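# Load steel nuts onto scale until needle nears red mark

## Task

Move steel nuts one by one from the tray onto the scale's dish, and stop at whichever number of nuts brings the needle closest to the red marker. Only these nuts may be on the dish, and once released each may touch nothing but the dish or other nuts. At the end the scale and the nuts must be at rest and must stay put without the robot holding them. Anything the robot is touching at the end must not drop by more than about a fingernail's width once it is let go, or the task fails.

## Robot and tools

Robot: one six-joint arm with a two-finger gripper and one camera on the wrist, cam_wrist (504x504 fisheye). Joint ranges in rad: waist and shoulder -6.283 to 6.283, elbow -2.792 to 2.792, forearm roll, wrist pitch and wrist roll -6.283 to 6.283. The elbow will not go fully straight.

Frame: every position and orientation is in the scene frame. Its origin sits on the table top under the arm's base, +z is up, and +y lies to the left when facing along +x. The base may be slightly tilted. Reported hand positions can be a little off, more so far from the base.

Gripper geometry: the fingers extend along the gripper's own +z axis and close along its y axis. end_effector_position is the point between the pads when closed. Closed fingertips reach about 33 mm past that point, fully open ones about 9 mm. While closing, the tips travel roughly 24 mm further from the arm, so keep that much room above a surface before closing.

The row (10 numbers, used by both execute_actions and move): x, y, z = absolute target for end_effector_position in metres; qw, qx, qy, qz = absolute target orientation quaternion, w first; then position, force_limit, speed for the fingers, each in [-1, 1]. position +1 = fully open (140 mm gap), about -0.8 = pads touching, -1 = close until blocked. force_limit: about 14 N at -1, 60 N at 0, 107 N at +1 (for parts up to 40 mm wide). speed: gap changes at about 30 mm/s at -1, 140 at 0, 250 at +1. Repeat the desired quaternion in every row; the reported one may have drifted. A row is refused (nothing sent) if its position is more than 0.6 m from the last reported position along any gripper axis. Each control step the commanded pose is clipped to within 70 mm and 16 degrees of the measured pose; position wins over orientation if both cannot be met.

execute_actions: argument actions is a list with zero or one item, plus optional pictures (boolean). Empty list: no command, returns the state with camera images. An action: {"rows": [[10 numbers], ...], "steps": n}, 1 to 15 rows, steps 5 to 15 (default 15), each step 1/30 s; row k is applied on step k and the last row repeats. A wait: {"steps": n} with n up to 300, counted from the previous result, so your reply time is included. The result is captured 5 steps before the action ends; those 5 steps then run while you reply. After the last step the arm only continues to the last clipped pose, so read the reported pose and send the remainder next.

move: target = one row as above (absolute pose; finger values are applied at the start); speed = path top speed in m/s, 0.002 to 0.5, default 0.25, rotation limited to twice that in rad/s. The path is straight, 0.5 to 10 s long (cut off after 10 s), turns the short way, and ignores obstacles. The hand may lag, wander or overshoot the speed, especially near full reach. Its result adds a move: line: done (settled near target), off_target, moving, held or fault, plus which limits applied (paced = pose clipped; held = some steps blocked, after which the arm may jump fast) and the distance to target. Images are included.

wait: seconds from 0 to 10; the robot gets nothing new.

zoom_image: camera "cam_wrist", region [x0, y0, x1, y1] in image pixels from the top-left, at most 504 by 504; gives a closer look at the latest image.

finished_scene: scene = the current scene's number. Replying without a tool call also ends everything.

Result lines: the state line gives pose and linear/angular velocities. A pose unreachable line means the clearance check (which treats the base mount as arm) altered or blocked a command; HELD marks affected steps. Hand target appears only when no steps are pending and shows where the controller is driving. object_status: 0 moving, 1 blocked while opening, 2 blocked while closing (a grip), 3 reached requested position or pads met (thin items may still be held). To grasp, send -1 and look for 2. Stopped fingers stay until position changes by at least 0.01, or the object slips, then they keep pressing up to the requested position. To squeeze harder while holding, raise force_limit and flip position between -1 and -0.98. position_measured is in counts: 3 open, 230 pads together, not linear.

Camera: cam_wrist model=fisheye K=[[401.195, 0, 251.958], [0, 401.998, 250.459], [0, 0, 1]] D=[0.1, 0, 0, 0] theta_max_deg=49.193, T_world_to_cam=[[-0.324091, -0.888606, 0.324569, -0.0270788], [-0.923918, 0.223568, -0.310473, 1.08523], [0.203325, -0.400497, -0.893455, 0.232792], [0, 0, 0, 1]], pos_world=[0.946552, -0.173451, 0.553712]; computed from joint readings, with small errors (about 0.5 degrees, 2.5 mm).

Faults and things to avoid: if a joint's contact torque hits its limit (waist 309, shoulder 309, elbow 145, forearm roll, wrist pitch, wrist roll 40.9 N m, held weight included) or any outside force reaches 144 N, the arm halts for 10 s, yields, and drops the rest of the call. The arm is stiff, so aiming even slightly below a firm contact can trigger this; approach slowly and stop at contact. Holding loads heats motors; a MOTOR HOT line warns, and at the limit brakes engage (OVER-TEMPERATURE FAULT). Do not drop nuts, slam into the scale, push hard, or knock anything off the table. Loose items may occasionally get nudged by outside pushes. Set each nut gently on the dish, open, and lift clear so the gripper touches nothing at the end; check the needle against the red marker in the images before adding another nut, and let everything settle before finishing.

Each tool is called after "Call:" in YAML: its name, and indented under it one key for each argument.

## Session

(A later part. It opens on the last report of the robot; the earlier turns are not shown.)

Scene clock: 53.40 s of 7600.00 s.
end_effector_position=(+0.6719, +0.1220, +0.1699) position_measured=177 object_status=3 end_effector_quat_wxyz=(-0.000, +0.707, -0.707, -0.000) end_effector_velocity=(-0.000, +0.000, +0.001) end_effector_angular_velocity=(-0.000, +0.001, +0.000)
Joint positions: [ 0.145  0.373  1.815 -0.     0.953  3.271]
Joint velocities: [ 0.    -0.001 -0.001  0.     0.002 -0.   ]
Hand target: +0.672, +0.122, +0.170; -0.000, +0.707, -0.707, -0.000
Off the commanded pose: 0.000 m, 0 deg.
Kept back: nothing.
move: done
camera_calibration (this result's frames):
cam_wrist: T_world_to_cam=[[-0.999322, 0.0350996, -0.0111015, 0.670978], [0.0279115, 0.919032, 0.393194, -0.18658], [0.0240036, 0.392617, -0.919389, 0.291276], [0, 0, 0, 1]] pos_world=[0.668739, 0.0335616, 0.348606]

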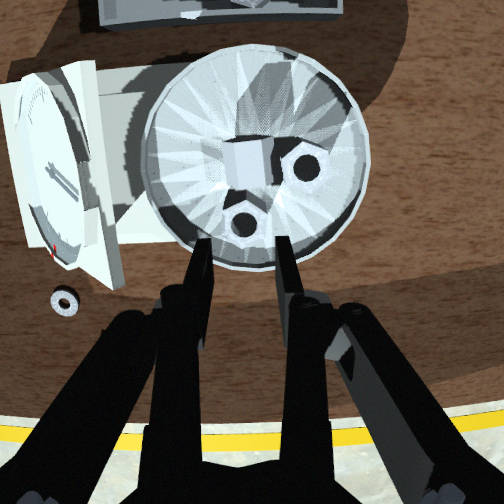

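Call:
move:
  target: [0.705, -0.052, 0.1, 0, 0.707, -0.707, 0, -0.3, 0, 0]
  speed: 0.25

Scene clock: 54.87 s of 7600.00 s.
end_effector_position=(+0.7054, -0.0520, +0.1001) position_measured=167 object_status=3 end_effector_quat_wxyz=(+0.000, +0.707, -0.707, +0.000) end_effector_velocity=(+0.000, -0.001, -0.001) end_effector_angular_velocity=(+0.001, -0.000, -0.001)
Joint positions: [-0.107  0.477  1.81  -0.001  0.854  3.02 ]
Joint velocities: [-0.002  0.001 -0.     0.002 -0.001 -0.001]
Hand target: +0.705, -0.052, +0.100; +0.000, +0.707, -0.707, +0.000
Off the commanded pose: 0.000 m, 0 deg.
Kept back: nothing.
move: done
camera_calibration (this result's frames):
cam_wrist: T_world_to_cam=[[-0.999316, 0.0351826, -0.0113859, 0.709834], [0.0278967, 0.919364, 0.392418, -0.0000354881], [0.0242741, 0.391832, -0.919716, 0.294403], [0, 0, 0, 1]] pos_world=[0.702203, -0.140298, 0.278863]

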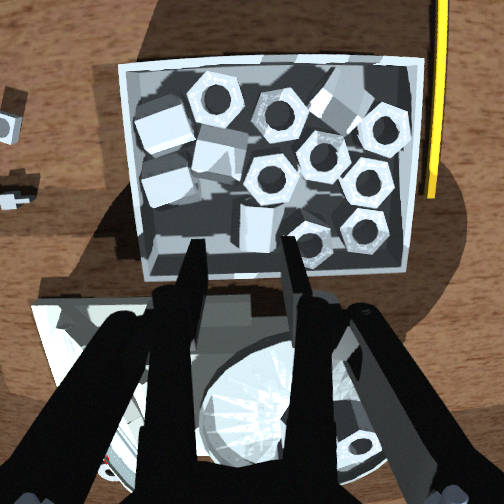

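Call:
move:
  target: [0.707, -0.054, 0.068, 0, 0.707, -0.707, 0, -0.3, 0, 0]
  speed: 0.04

Scene clock: 56.73 s of 7600.00 s.
end_effector_position=(+0.7070, -0.0540, +0.0681) position_measured=167 object_status=3 end_effector_quat_wxyz=(+0.000, +0.707, -0.707, +0.000) end_effector_velocity=(-0.000, +0.000, -0.002) end_effector_angular_velocity=(+0.001, +0.002, -0.001)
Joint positions: [-0.109  0.515  1.822 -0.     0.804  3.017]
Joint velocities: [-0.     0.002  0.     0.001 -0.001  0.   ]
Hand target: +0.707, -0.054, +0.068; +0.000, +0.707, -0.707, +0.000
Off the commanded pose: 0.000 m, 0 deg.
Kept back: nothing.
move: done
camera_calibration (this result's frames):
cam_wrist: T_world_to_cam=[[-0.999317, 0.0352228, -0.0111493, 0.71114], [0.0280082, 0.919064, 0.393112, 0.0141982], [0.0240935, 0.392531, -0.919423, 0.265837], [0, 0, 0, 1]] pos_world=[0.703852, -0.142447, 0.246764]

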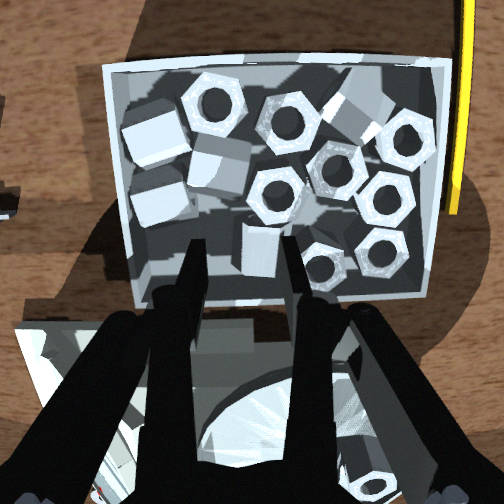

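Call:
move:
  target: [0.708, -0.054, 0.046, 0, 0.707, -0.707, 0, -0.3, 0, 0]
  speed: 0.01

Call:
move:
  target: [0.708, -0.054, 0.046, 0, 0.707, -0.707, 0, -1, 0, -0.7]
  speed: 0.01

Call:
move:
  target: [0.708, -0.054, 0.17, 0, 0.707, -0.707, 0, -1, 0, -0.7]
  speed: 0.1

Scene clock: 59.40 s of 7600.00 s.
end_effector_position=(+0.7080, -0.0540, +0.0460) position_measured=167 object_status=3 end_effector_quat_wxyz=(+0.000, +0.707, -0.707, +0.000) end_effector_velocity=(-0.000, +0.000, -0.000) end_effector_angular_velocity=(+0.000, +0.000, -0.000)
Joint positions: [-0.109  0.542  1.829 -0.     0.77   3.017]
Joint velocities: [ 0.     0.001  0.     0.001 -0.     0.   ]
Hand target: +0.708, -0.054, +0.046; +0.000, +0.707, -0.707, +0.000
Off the commanded pose: 0.000 m, 0 deg.
Kept back: nothing.
move: done
camera_calibration (this result's frames):
cam_wrist: T_world_to_cam=[[-0.999318, 0.0352027, -0.011136, 0.711873], [0.0279947, 0.919059, 0.393124, 0.0228372], [0.0240737, 0.392544, -0.919418, 0.245581], [0, 0, 0, 1]] pos_world=[0.704837, -0.14245, 0.224741]

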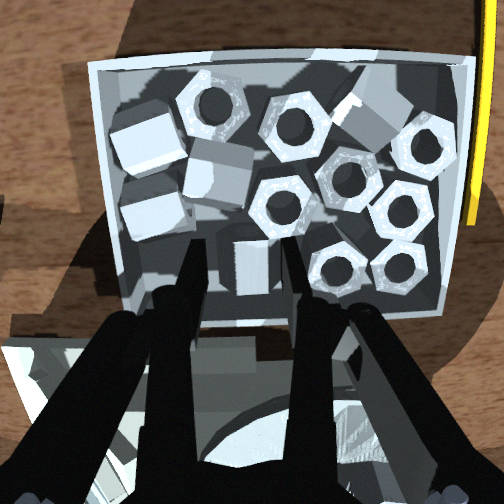

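Scene clock: 60.10 s of 7600.00 s.
end_effector_position=(+0.7080, -0.0540, +0.0460) position_measured=186 object_status=2 end_effector_quat_wxyz=(+0.000, +0.707, -0.707, +0.000) end_effector_velocity=(+0.000, +0.000, -0.001) end_effector_angular_velocity=(+0.000, +0.001, +0.000)
Joint positions: [-0.109  0.542  1.829 -0.     0.77   3.017]
Joint velocities: [ 0.     0.001 -0.001  0.     0.    -0.001]
Hand target: +0.708, -0.054, +0.046; +0.000, +0.707, -0.707, +0.000
Off the commanded pose: 0.000 m, 0 deg.
Kept back: nothing.
move: done
camera_calibration (this result's frames):
cam_wrist: T_world_to_cam=[[-0.999318, 0.0351983, -0.0111547, 0.711855], [0.0279832, 0.91906, 0.393123, 0.0228539], [0.0240891, 0.392542, -0.919418, 0.245537], [0, 0, 0, 1]] pos_world=[0.704815, -0.142444, 0.224707]

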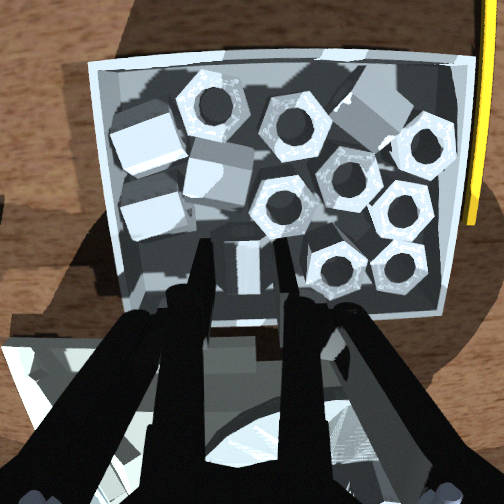

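Scene clock: 61.70 s of 7600.00 s.
end_effector_position=(+0.7078, -0.0539, +0.1699) position_measured=186 object_status=2 end_effector_quat_wxyz=(-0.000, +0.707, -0.707, -0.000) end_effector_velocity=(-0.000, +0.000, -0.001) end_effector_angular_velocity=(+0.000, +0.004, -0.001)
Joint positions: [-0.109  0.41   1.759  0.     0.972  3.017]
Joint velocities: [ 0.     0.002 -0.002 -0.     0.003  0.001]
Hand target: +0.708, -0.054, +0.170; -0.000, +0.707, -0.707, -0.000
Off the commanded pose: 0.000 m, 0 deg.
Kept back: nothing.
move: done
camera_calibration (this result's frames):
cam_wrist: T_world_to_cam=[[-0.999324, 0.0350494, -0.0111223, 0.713053], [0.0278546, 0.918991, 0.393293, -0.0258657], [0.024006, 0.392718, -0.919346, 0.359471], [0, 0, 0, 1]] pos_world=[0.704662, -0.142392, 0.348582]

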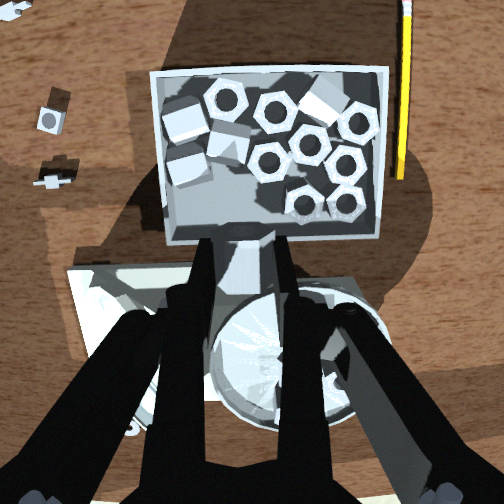

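Place at -y side.

Call:
move:
  target: [0.672, 0.038, 0.16, 0, 0.707, -0.707, 0, -1, 0, -0.7]
  speed: 0.2

Call:
move:
  target: [0.672, 0.038, 0.106, 0, 0.707, -0.707, 0, -1, 0, -0.7]
  speed: 0.04

Call:
move:
  target: [0.672, 0.038, 0.106, 0, 0.707, -0.707, 0, -0.35, 0, -0.5]
  speed: 0.04

Call:
move:
  target: [0.672, 0.038, 0.16, 0, 0.707, -0.707, 0, -0.35, 0, -0.5]
  speed: 0.1

Scene clock: 62.87 s of 7600.00 s.
end_effector_position=(+0.6718, +0.0379, +0.1599) position_measured=186 object_status=2 end_effector_quat_wxyz=(-0.000, +0.707, -0.707, -0.000) end_effector_velocity=(+0.000, +0.001, -0.000) end_effector_angular_velocity=(-0.000, -0.002, -0.000)
Joint positions: [0.02  0.37  1.842 0.    0.93  3.146]
Joint velocities: [ 0.001 -0.     0.001 -0.    -0.003  0.002]
Hand target: +0.672, +0.038, +0.160; -0.000, +0.707, -0.707, -0.000
Off the commanded pose: 0.000 m, 0 deg.
Kept back: nothing.
move: done
camera_calibration (this result's frames):
cam_wrist: T_world_to_cam=[[-0.999316, 0.0352905, -0.0110372, 0.673729], [0.028104, 0.91889, 0.393512, -0.105554], [0.0240292, 0.392933, -0.919253, 0.315081], [0, 0, 0, 1]] pos_world=[0.668664, -0.05059, 0.338612]

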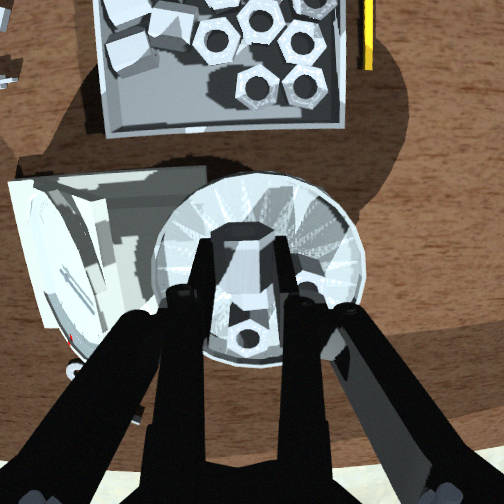

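Scene clock: 64.50 s of 7600.00 s.
end_effector_position=(+0.6721, +0.0380, +0.1061) position_measured=186 object_status=2 end_effector_quat_wxyz=(+0.000, +0.707, -0.707, +0.000) end_effector_velocity=(+0.000, -0.000, -0.001) end_effector_angular_velocity=(-0.002, -0.000, +0.002)
Joint positions: [ 0.021  0.428  1.877 -0.     0.837  3.147]
Joint velocities: [ 0.     0.001 -0.    -0.002 -0.001  0.   ]
Hand target: +0.672, +0.038, +0.106; +0.000, +0.707, -0.707, +0.000
Off the commanded pose: 0.000 m, 0 deg.
Kept back: nothing.
move: done
camera_calibration (this result's frames):
cam_wrist: T_world_to_cam=[[-0.999316, 0.0352512, -0.0111531, 0.673373], [0.0280332, 0.919068, 0.3931, -0.0843253], [0.0241077, 0.392518, -0.919428, 0.265502], [0, 0, 0, 1]] pos_world=[0.668876, -0.0504507, 0.284768]

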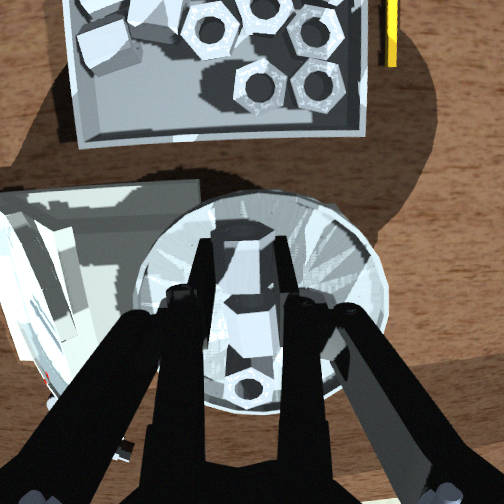

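Scene clock: 65.20 s of 7600.00 s.
end_effector_position=(+0.6720, +0.0380, +0.1060) position_measured=173 object_status=3 end_effector_quat_wxyz=(+0.000, +0.707, -0.707, +0.000) end_effector_velocity=(+0.001, -0.000, +0.001) end_effector_angular_velocity=(-0.001, -0.001, +0.002)
Joint positions: [ 0.021  0.428  1.877 -0.     0.837  3.147]
Joint velocities: [ 0.    -0.001 -0.001 -0.002  0.    -0.001]
Hand target: +0.672, +0.038, +0.106; +0.000, +0.707, -0.707, +0.000
Off the commanded pose: 0.000 m, 0 deg.
Kept back: nothing.
move: done
camera_calibration (this result's frames):
cam_wrist: T_world_to_cam=[[-0.999319, 0.0351869, -0.0111128, 0.673295], [0.0279898, 0.91907, 0.393099, -0.084261], [0.0240454, 0.39252, -0.919429, 0.265468], [0, 0, 0, 1]] pos_world=[0.668811, -0.0504509, 0.284684]

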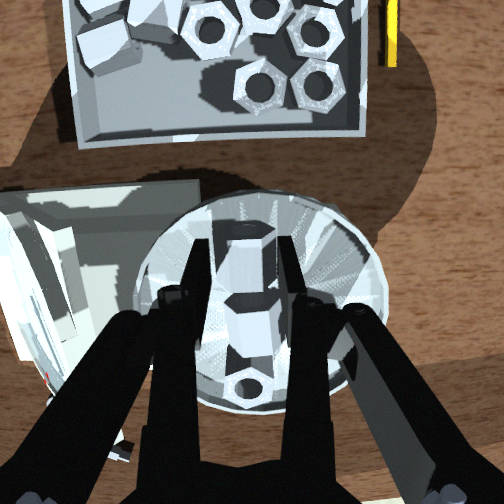

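Scene clock: 66.10 s of 7600.00 s.
end_effector_position=(+0.6719, +0.0380, +0.1599) position_measured=173 object_status=3 end_effector_quat_wxyz=(-0.000, +0.707, -0.707, -0.000) end_effector_velocity=(-0.000, -0.000, +0.001) end_effector_angular_velocity=(-0.001, -0.000, +0.000)
Joint positions: [ 0.021  0.37   1.842 -0.     0.93   3.147]
Joint velocities: [-0.    -0.001 -0.    -0.001  0.002  0.   ]
Hand target: +0.672, +0.038, +0.160; -0.000, +0.707, -0.707, -0.000
Off the commanded pose: 0.000 m, 0 deg.
Kept back: nothing.
move: done
camera_calibration (this result's frames):
cam_wrist: T_world_to_cam=[[-0.999322, 0.0351035, -0.0111074, 0.673821], [0.0279127, 0.91903, 0.393197, -0.105461], [0.0240107, 0.392621, -0.919387, 0.315052], [0, 0, 0, 1]] pos_world=[0.668743, -0.0504281, 0.338606]

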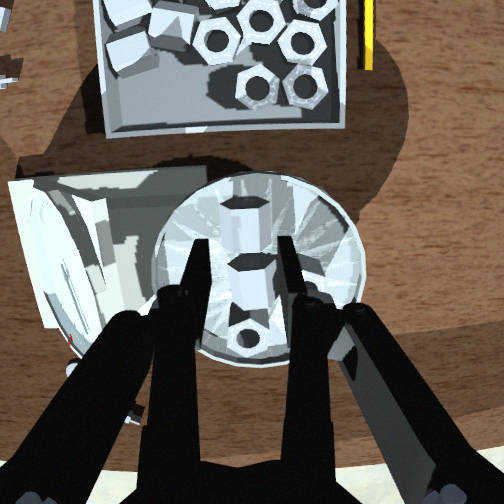

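Call:
move:
  target: [0.664, -0.05, 0.1, 0, 1, 0, 0, -0.33, 0, 0]
  speed: 0.4

Scene clock: 68.77 s of 7600.00 s.
end_effector_position=(+0.6643, -0.0501, +0.1000) position_measured=171 object_status=3 end_effector_quat_wxyz=(+0.000, +1.000, -0.000, +0.000) end_effector_velocity=(+0.000, -0.000, -0.000) end_effector_angular_velocity=(+0.001, -0.001, +0.005)
Joint positions: [-0.111  0.426  1.895 -0.001  0.821  1.445]
Joint velocities: [-0.001 -0.     0.     0.002 -0.001 -0.008]
Hand target: +0.664, -0.050, +0.100; +0.000, +1.000, -0.000, +0.000
Off the commanded pose: 0.000 m, 0 deg.
Kept back: nothing.
move: done
camera_calibration (this result's frames):
cam_wrist: T_world_to_cam=[[-0.0355405, -0.999312, -0.010567, -0.0234737], [-0.919066, 0.0285301, 0.393069, 0.583726], [-0.392498, 0.0236817, -0.919448, 0.552957], [0, 0, 0, 1]] pos_world=[0.752683, -0.0532063, 0.278723]

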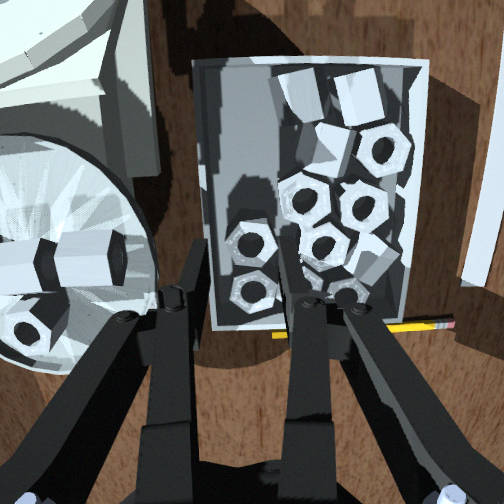

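Call:
move:
  target: [0.658, -0.0555, 0.07, 0, 1, 0, 0, -0.35, 0, 0]
  speed: 0.04

Scene clock: 74.07 s of 7600.00 s.
end_effector_position=(+0.6581, -0.0555, +0.0701) position_measured=173 object_status=3 end_effector_quat_wxyz=(+0.000, +1.000, -0.000, +0.000) end_effector_velocity=(-0.000, -0.000, -0.001) end_effector_angular_velocity=(+0.000, +0.001, +0.000)
Joint positions: [-0.121  0.455  1.922 -0.     0.765  1.435]
Joint velocities: [-0.     0.001  0.    -0.    -0.    -0.   ]
Hand target: +0.658, -0.056, +0.070; +0.000, +1.000, -0.000, -0.000
Off the commanded pose: 0.000 m, 0 deg.
Kept back: nothing.
move: done
camera_calibration (this result's frames):
cam_wrist: T_world_to_cam=[[-0.0352248, -0.999318, -0.011071, -0.0296158], [-0.919051, 0.0280401, 0.39314, 0.589928], [-0.392562, 0.0240231, -0.919412, 0.523163], [0, 0, 0, 1]] pos_world=[0.746504, -0.0587052, 0.24875]

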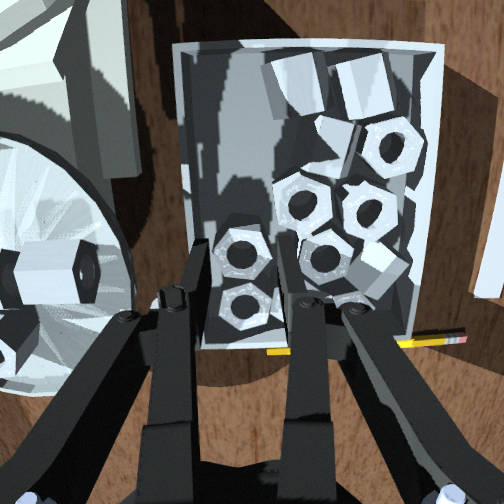

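Call:
move:
  target: [0.656, -0.0555, 0.052, 0, 1, 0, 0, -0.37, 0, 0]
  speed: 0.008

Call:
move:
  target: [0.656, -0.0555, 0.052, 0, 1, 0, 0, -1, 0, -0.7]
  speed: 0.01

Call:
move:
  target: [0.656, -0.0555, 0.17, 0, 1, 0, 0, -1, 0, -0.7]
  speed: 0.1

Call:
move:
  target: [0.708, 0.08, 0.17, 0, 1, 0, 0, -1, 0, -0.7]
  speed: 0.2

Scene clock: 76.80 s of 7600.00 s.
end_effector_position=(+0.6560, -0.0555, +0.0520) position_measured=176 object_status=3 end_effector_quat_wxyz=(+0.000, +1.000, -0.000, -0.000) end_effector_velocity=(-0.000, -0.000, -0.001) end_effector_angular_velocity=(-0.000, +0.000, -0.001)
Joint positions: [-0.121  0.475  1.934 -0.     0.733  1.434]
Joint velocities: [-0.     0.001  0.    -0.    -0.002  0.001]
Hand target: +0.656, -0.056, +0.052; +0.000, +1.000, -0.000, -0.000
Off the commanded pose: 0.000 m, 0 deg.
Kept back: nothing.
move: done
camera_calibration (this result's frames):
cam_wrist: T_world_to_cam=[[-0.0352085, -0.999318, -0.0111146, -0.0298858], [-0.919047, 0.0280076, 0.393153, 0.595136], [-0.392573, 0.0240572, -0.919406, 0.505803], [0, 0, 0, 1]] pos_world=[0.74447, -0.058702, 0.230727]

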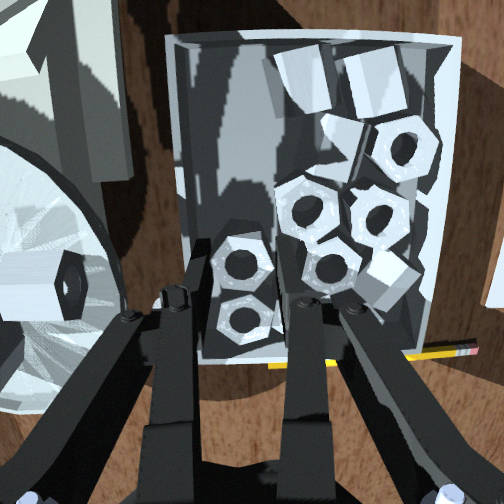

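Scene clock: 77.50 s of 7600.00 s.
end_effector_position=(+0.6560, -0.0555, +0.0520) position_measured=188 object_status=2 end_effector_quat_wxyz=(+0.000, +1.000, -0.000, +0.000) end_effector_velocity=(+0.000, +0.000, -0.000) end_effector_angular_velocity=(+0.001, -0.000, -0.000)
Joint positions: [-0.121  0.475  1.934 -0.     0.733  1.434]
Joint velocities: [ 0.     0.     0.     0.001 -0.    -0.   ]
Hand target: +0.656, -0.056, +0.052; +0.000, +1.000, -0.000, -0.000
Off the commanded pose: 0.000 m, 0 deg.
Kept back: nothing.
move: done
camera_calibration (this result's frames):
cam_wrist: T_world_to_cam=[[-0.0351978, -0.999318, -0.0111343, -0.0298898], [-0.919053, 0.0279904, 0.393139, 0.595134], [-0.392559, 0.0240707, -0.919412, 0.505764], [0, 0, 0, 1]] pos_world=[0.74445, -0.0587016, 0.230702]

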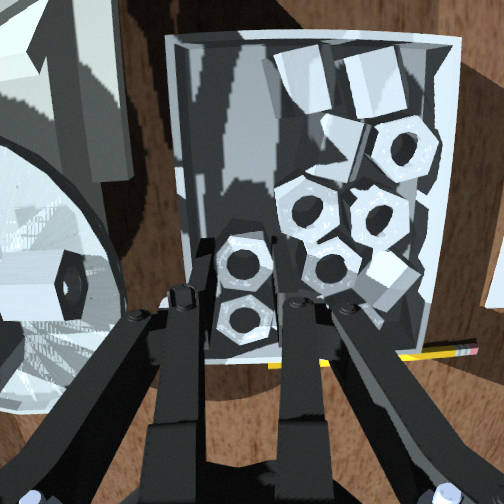

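Scene clock: 79.03 s of 7600.00 s.
end_effector_position=(+0.6558, -0.0554, +0.1699) position_measured=188 object_status=2 end_effector_quat_wxyz=(-0.000, +1.000, +0.000, -0.000) end_effector_velocity=(-0.000, -0.000, +0.001) end_effector_angular_velocity=(-0.001, +0.001, -0.000)
Joint positions: [-0.121  0.34   1.864  0.     0.937  1.434]
Joint velocities: [-0.    -0.001 -0.001 -0.001  0.003  0.001]
Hand target: +0.656, -0.055, +0.170; -0.000, +1.000, +0.000, +0.000
Off the commanded pose: 0.000 m, 0 deg.
Kept back: nothing.
move: done
camera_calibration (this result's frames):
cam_wrist: T_world_to_cam=[[-0.0350871, -0.99932, -0.0112987, -0.0285592], [-0.919048, 0.0278234, 0.393163, 0.548616], [-0.392581, 0.024179, -0.9194, 0.61411], [0, 0, 0, 1]] pos_world=[0.744291, -0.0586527, 0.348594]

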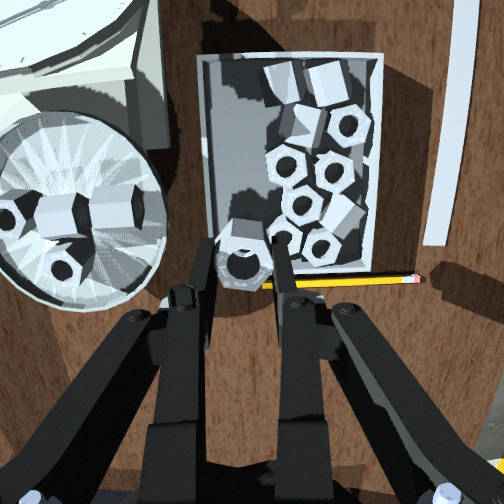

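Scene clock: 80.20 s of 7600.00 s.
end_effector_position=(+0.7077, +0.0801, +0.1701) position_measured=188 object_status=2 end_effector_quat_wxyz=(-0.000, +1.000, -0.000, -0.000) end_effector_velocity=(+0.001, +0.001, +0.001) end_effector_angular_velocity=(-0.000, -0.001, -0.000)
Joint positions: [0.079 0.413 1.754 0.001 0.974 1.634]
Joint velocities: [ 0.001 -0.001 -0.001 -0.     0.001  0.002]
Hand target: +0.708, +0.080, +0.170; -0.000, +1.000, +0.000, -0.000
Off the commanded pose: 0.000 m, 0 deg.
Kept back: nothing.
move: done
camera_calibration (this result's frames):
cam_wrist: T_world_to_cam=[[-0.0352159, -0.99931, -0.0117679, 0.108904], [-0.918996, 0.0277542, 0.39329, 0.59238], [-0.392692, 0.0246647, -0.919339, 0.631388], [0, 0, 0, 1]] pos_world=[0.796171, 0.0768146, 0.348765]

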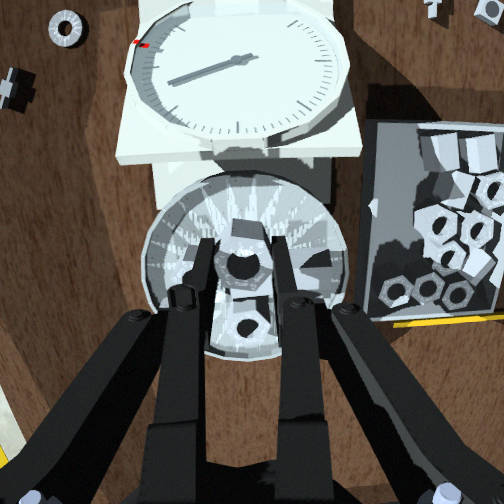

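Needle ~200°; a fifth is right.

Call:
move:
  target: [0.704, 0.08, 0.112, 0, 1, 0, 0, -1, 0, -0.7]
  speed: 0.04

Call:
move:
  target: [0.704, 0.08, 0.112, 0, 1, 0, 0, -0.37, 0, -0.5]
  speed: 0.04

Call:
move:
  target: [0.704, 0.08, 0.2, 0, 1, 0, 0, -0.37, 0, -0.5]
  speed: 0.1

Call:
wait:
  seconds: 2

Scene clock: 82.20 s of 7600.00 s.
end_effector_position=(+0.7041, +0.0800, +0.1121) position_measured=188 object_status=2 end_effector_quat_wxyz=(+0.000, +1.000, -0.000, +0.000) end_effector_velocity=(+0.000, -0.001, -0.001) end_effector_angular_velocity=(-0.001, -0.000, +0.001)
Joint positions: [ 0.08   0.466  1.8   -0.     0.875  1.635]
Joint velocities: [-0.     0.001  0.001 -0.002 -0.002  0.   ]
Hand target: +0.704, +0.080, +0.112; +0.000, +1.000, -0.000, +0.000
Off the commanded pose: 0.000 m, 0 deg.
Kept back: nothing.
move: done
camera_calibration (this result's frames):
cam_wrist: T_world_to_cam=[[-0.0352609, -0.999317, -0.0110859, 0.10791], [-0.919052, 0.0280675, 0.393135, 0.611908], [-0.392555, 0.0240508, -0.919414, 0.57659], [0, 0, 0, 1]] pos_world=[0.792523, 0.0767941, 0.290758]

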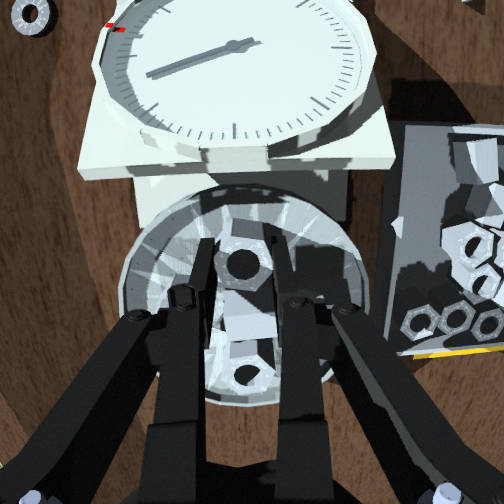

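Scene clock: 82.90 s of 7600.00 s.
end_effector_position=(+0.7040, +0.0800, +0.1120) position_measured=176 object_status=3 end_effector_quat_wxyz=(+0.000, +1.000, -0.000, -0.000) end_effector_velocity=(+0.001, +0.000, +0.002) end_effector_angular_velocity=(+0.000, -0.003, +0.001)
Joint positions: [ 0.08   0.466  1.8   -0.     0.875  1.635]
Joint velocities: [-0.    -0.002 -0.001  0.    -0.001 -0.001]
Hand target: +0.704, +0.080, +0.112; +0.000, +1.000, -0.000, -0.000
Off the commanded pose: 0.000 m, 0 deg.
Kept back: nothing.
move: done
camera_calibration (this result's frames):
cam_wrist: T_world_to_cam=[[-0.0352224, -0.999318, -0.0110798, 0.107879], [-0.91903, 0.028033, 0.39319, 0.611844], [-0.392611, 0.0240318, -0.91939, 0.576508], [0, 0, 0, 1]] pos_world=[0.792446, 0.0767987, 0.29066]

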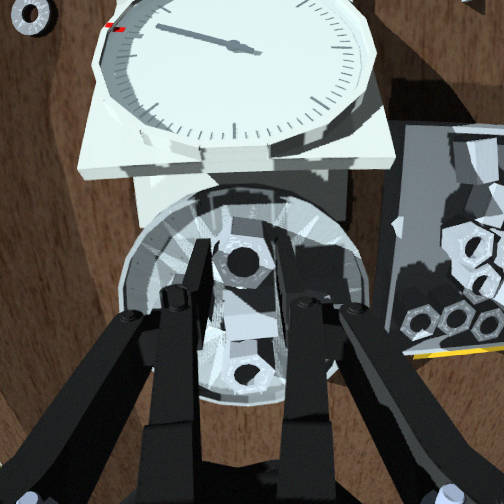

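Scene clock: 84.13 s of 7600.00 s.
end_effector_position=(+0.7039, +0.0800, +0.1999) position_measured=176 object_status=3 end_effector_quat_wxyz=(-0.000, +1.000, +0.000, -0.000) end_effector_velocity=(-0.000, -0.000, +0.001) end_effector_angular_velocity=(-0.000, +0.000, +0.000)
Joint positions: [0.08  0.381 1.739 0.    1.022 1.635]
Joint velocities: [ 0.    -0.001 -0.    -0.     0.002 -0.   ]
Hand target: +0.704, +0.080, +0.200; -0.000, +1.000, +0.000, -0.000
Off the commanded pose: 0.000 m, 0 deg.
Kept back: nothing.
move: done
camera_calibration (this result's frames):
cam_wrist: T_world_to_cam=[[-0.0350794, -0.999321, -0.0112421, 0.108834], [-0.919037, 0.0278379, 0.393187, 0.577177], [-0.392607, 0.0241247, -0.91939, 0.6573], [0, 0, 0, 1]] pos_world=[0.792326, 0.0768353, 0.3786]

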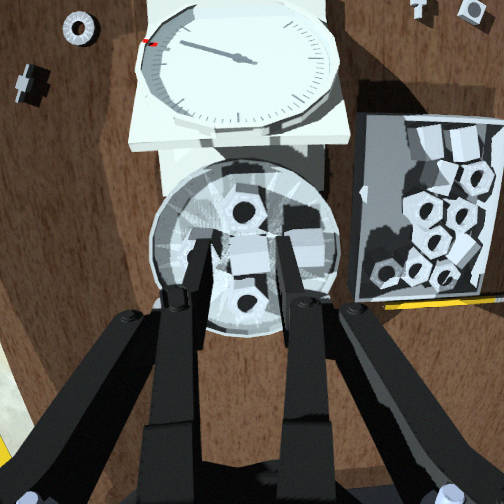

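Scene clock: 86.13 s of 7600.00 s.
end_effector_position=(+0.7039, +0.0800, +0.2000) position_measured=176 object_status=3 end_effector_quat_wxyz=(-0.000, +1.000, +0.000, -0.000) end_effector_velocity=(-0.000, -0.000, -0.000) end_effector_angular_velocity=(-0.000, +0.002, -0.001)
Joint positions: [0.08  0.381 1.739 0.    1.022 1.635]
Joint velocities: [-0.     0.001 -0.    -0.     0.001  0.001]
Hand target: +0.704, +0.080, +0.200; -0.000, +1.000, +0.000, -0.000
Off the commanded pose: 0.000 m, 0 deg.
Kept back: nothing.
Steps of this call (steps 1 to 60: nothing new was sent). Readings (end_effector_position | what the end effector reports):
1: (+0.7039, +0.0800, +0.1999) | position_measured=176 object_status=3
2: (+0.7039, +0.0800, +0.1999) | position_measured=176 object_status=3
4: (+0.7039, +0.0800, +0.2000) | position_measured=176 object_status=3
8: (+0.7039, +0.0800, +0.2000) | position_measured=176 object_status=3
60: the state above
camera_calibration (this result's frames):
cam_wrist: T_world_to_cam=[[-0.0350789, -0.999321, -0.0112452, 0.108836], [-0.919049, 0.0278369, 0.393159, 0.577168], [-0.39258, 0.0241265, -0.919402, 0.65736], [0, 0, 0, 1]] pos_world=[0.79233, 0.0768355, 0.378682]

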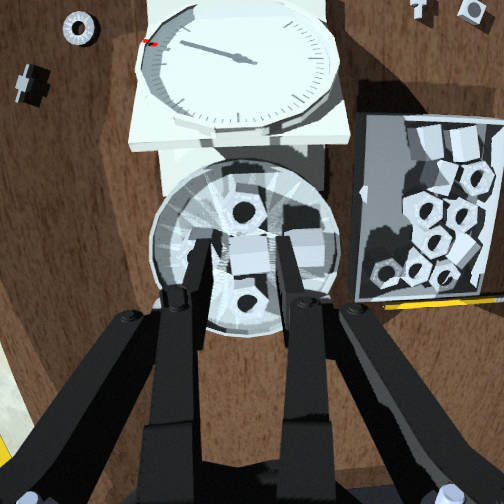

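Call:
finished_scene:
  scene: 1

The scene is finished: the task was done.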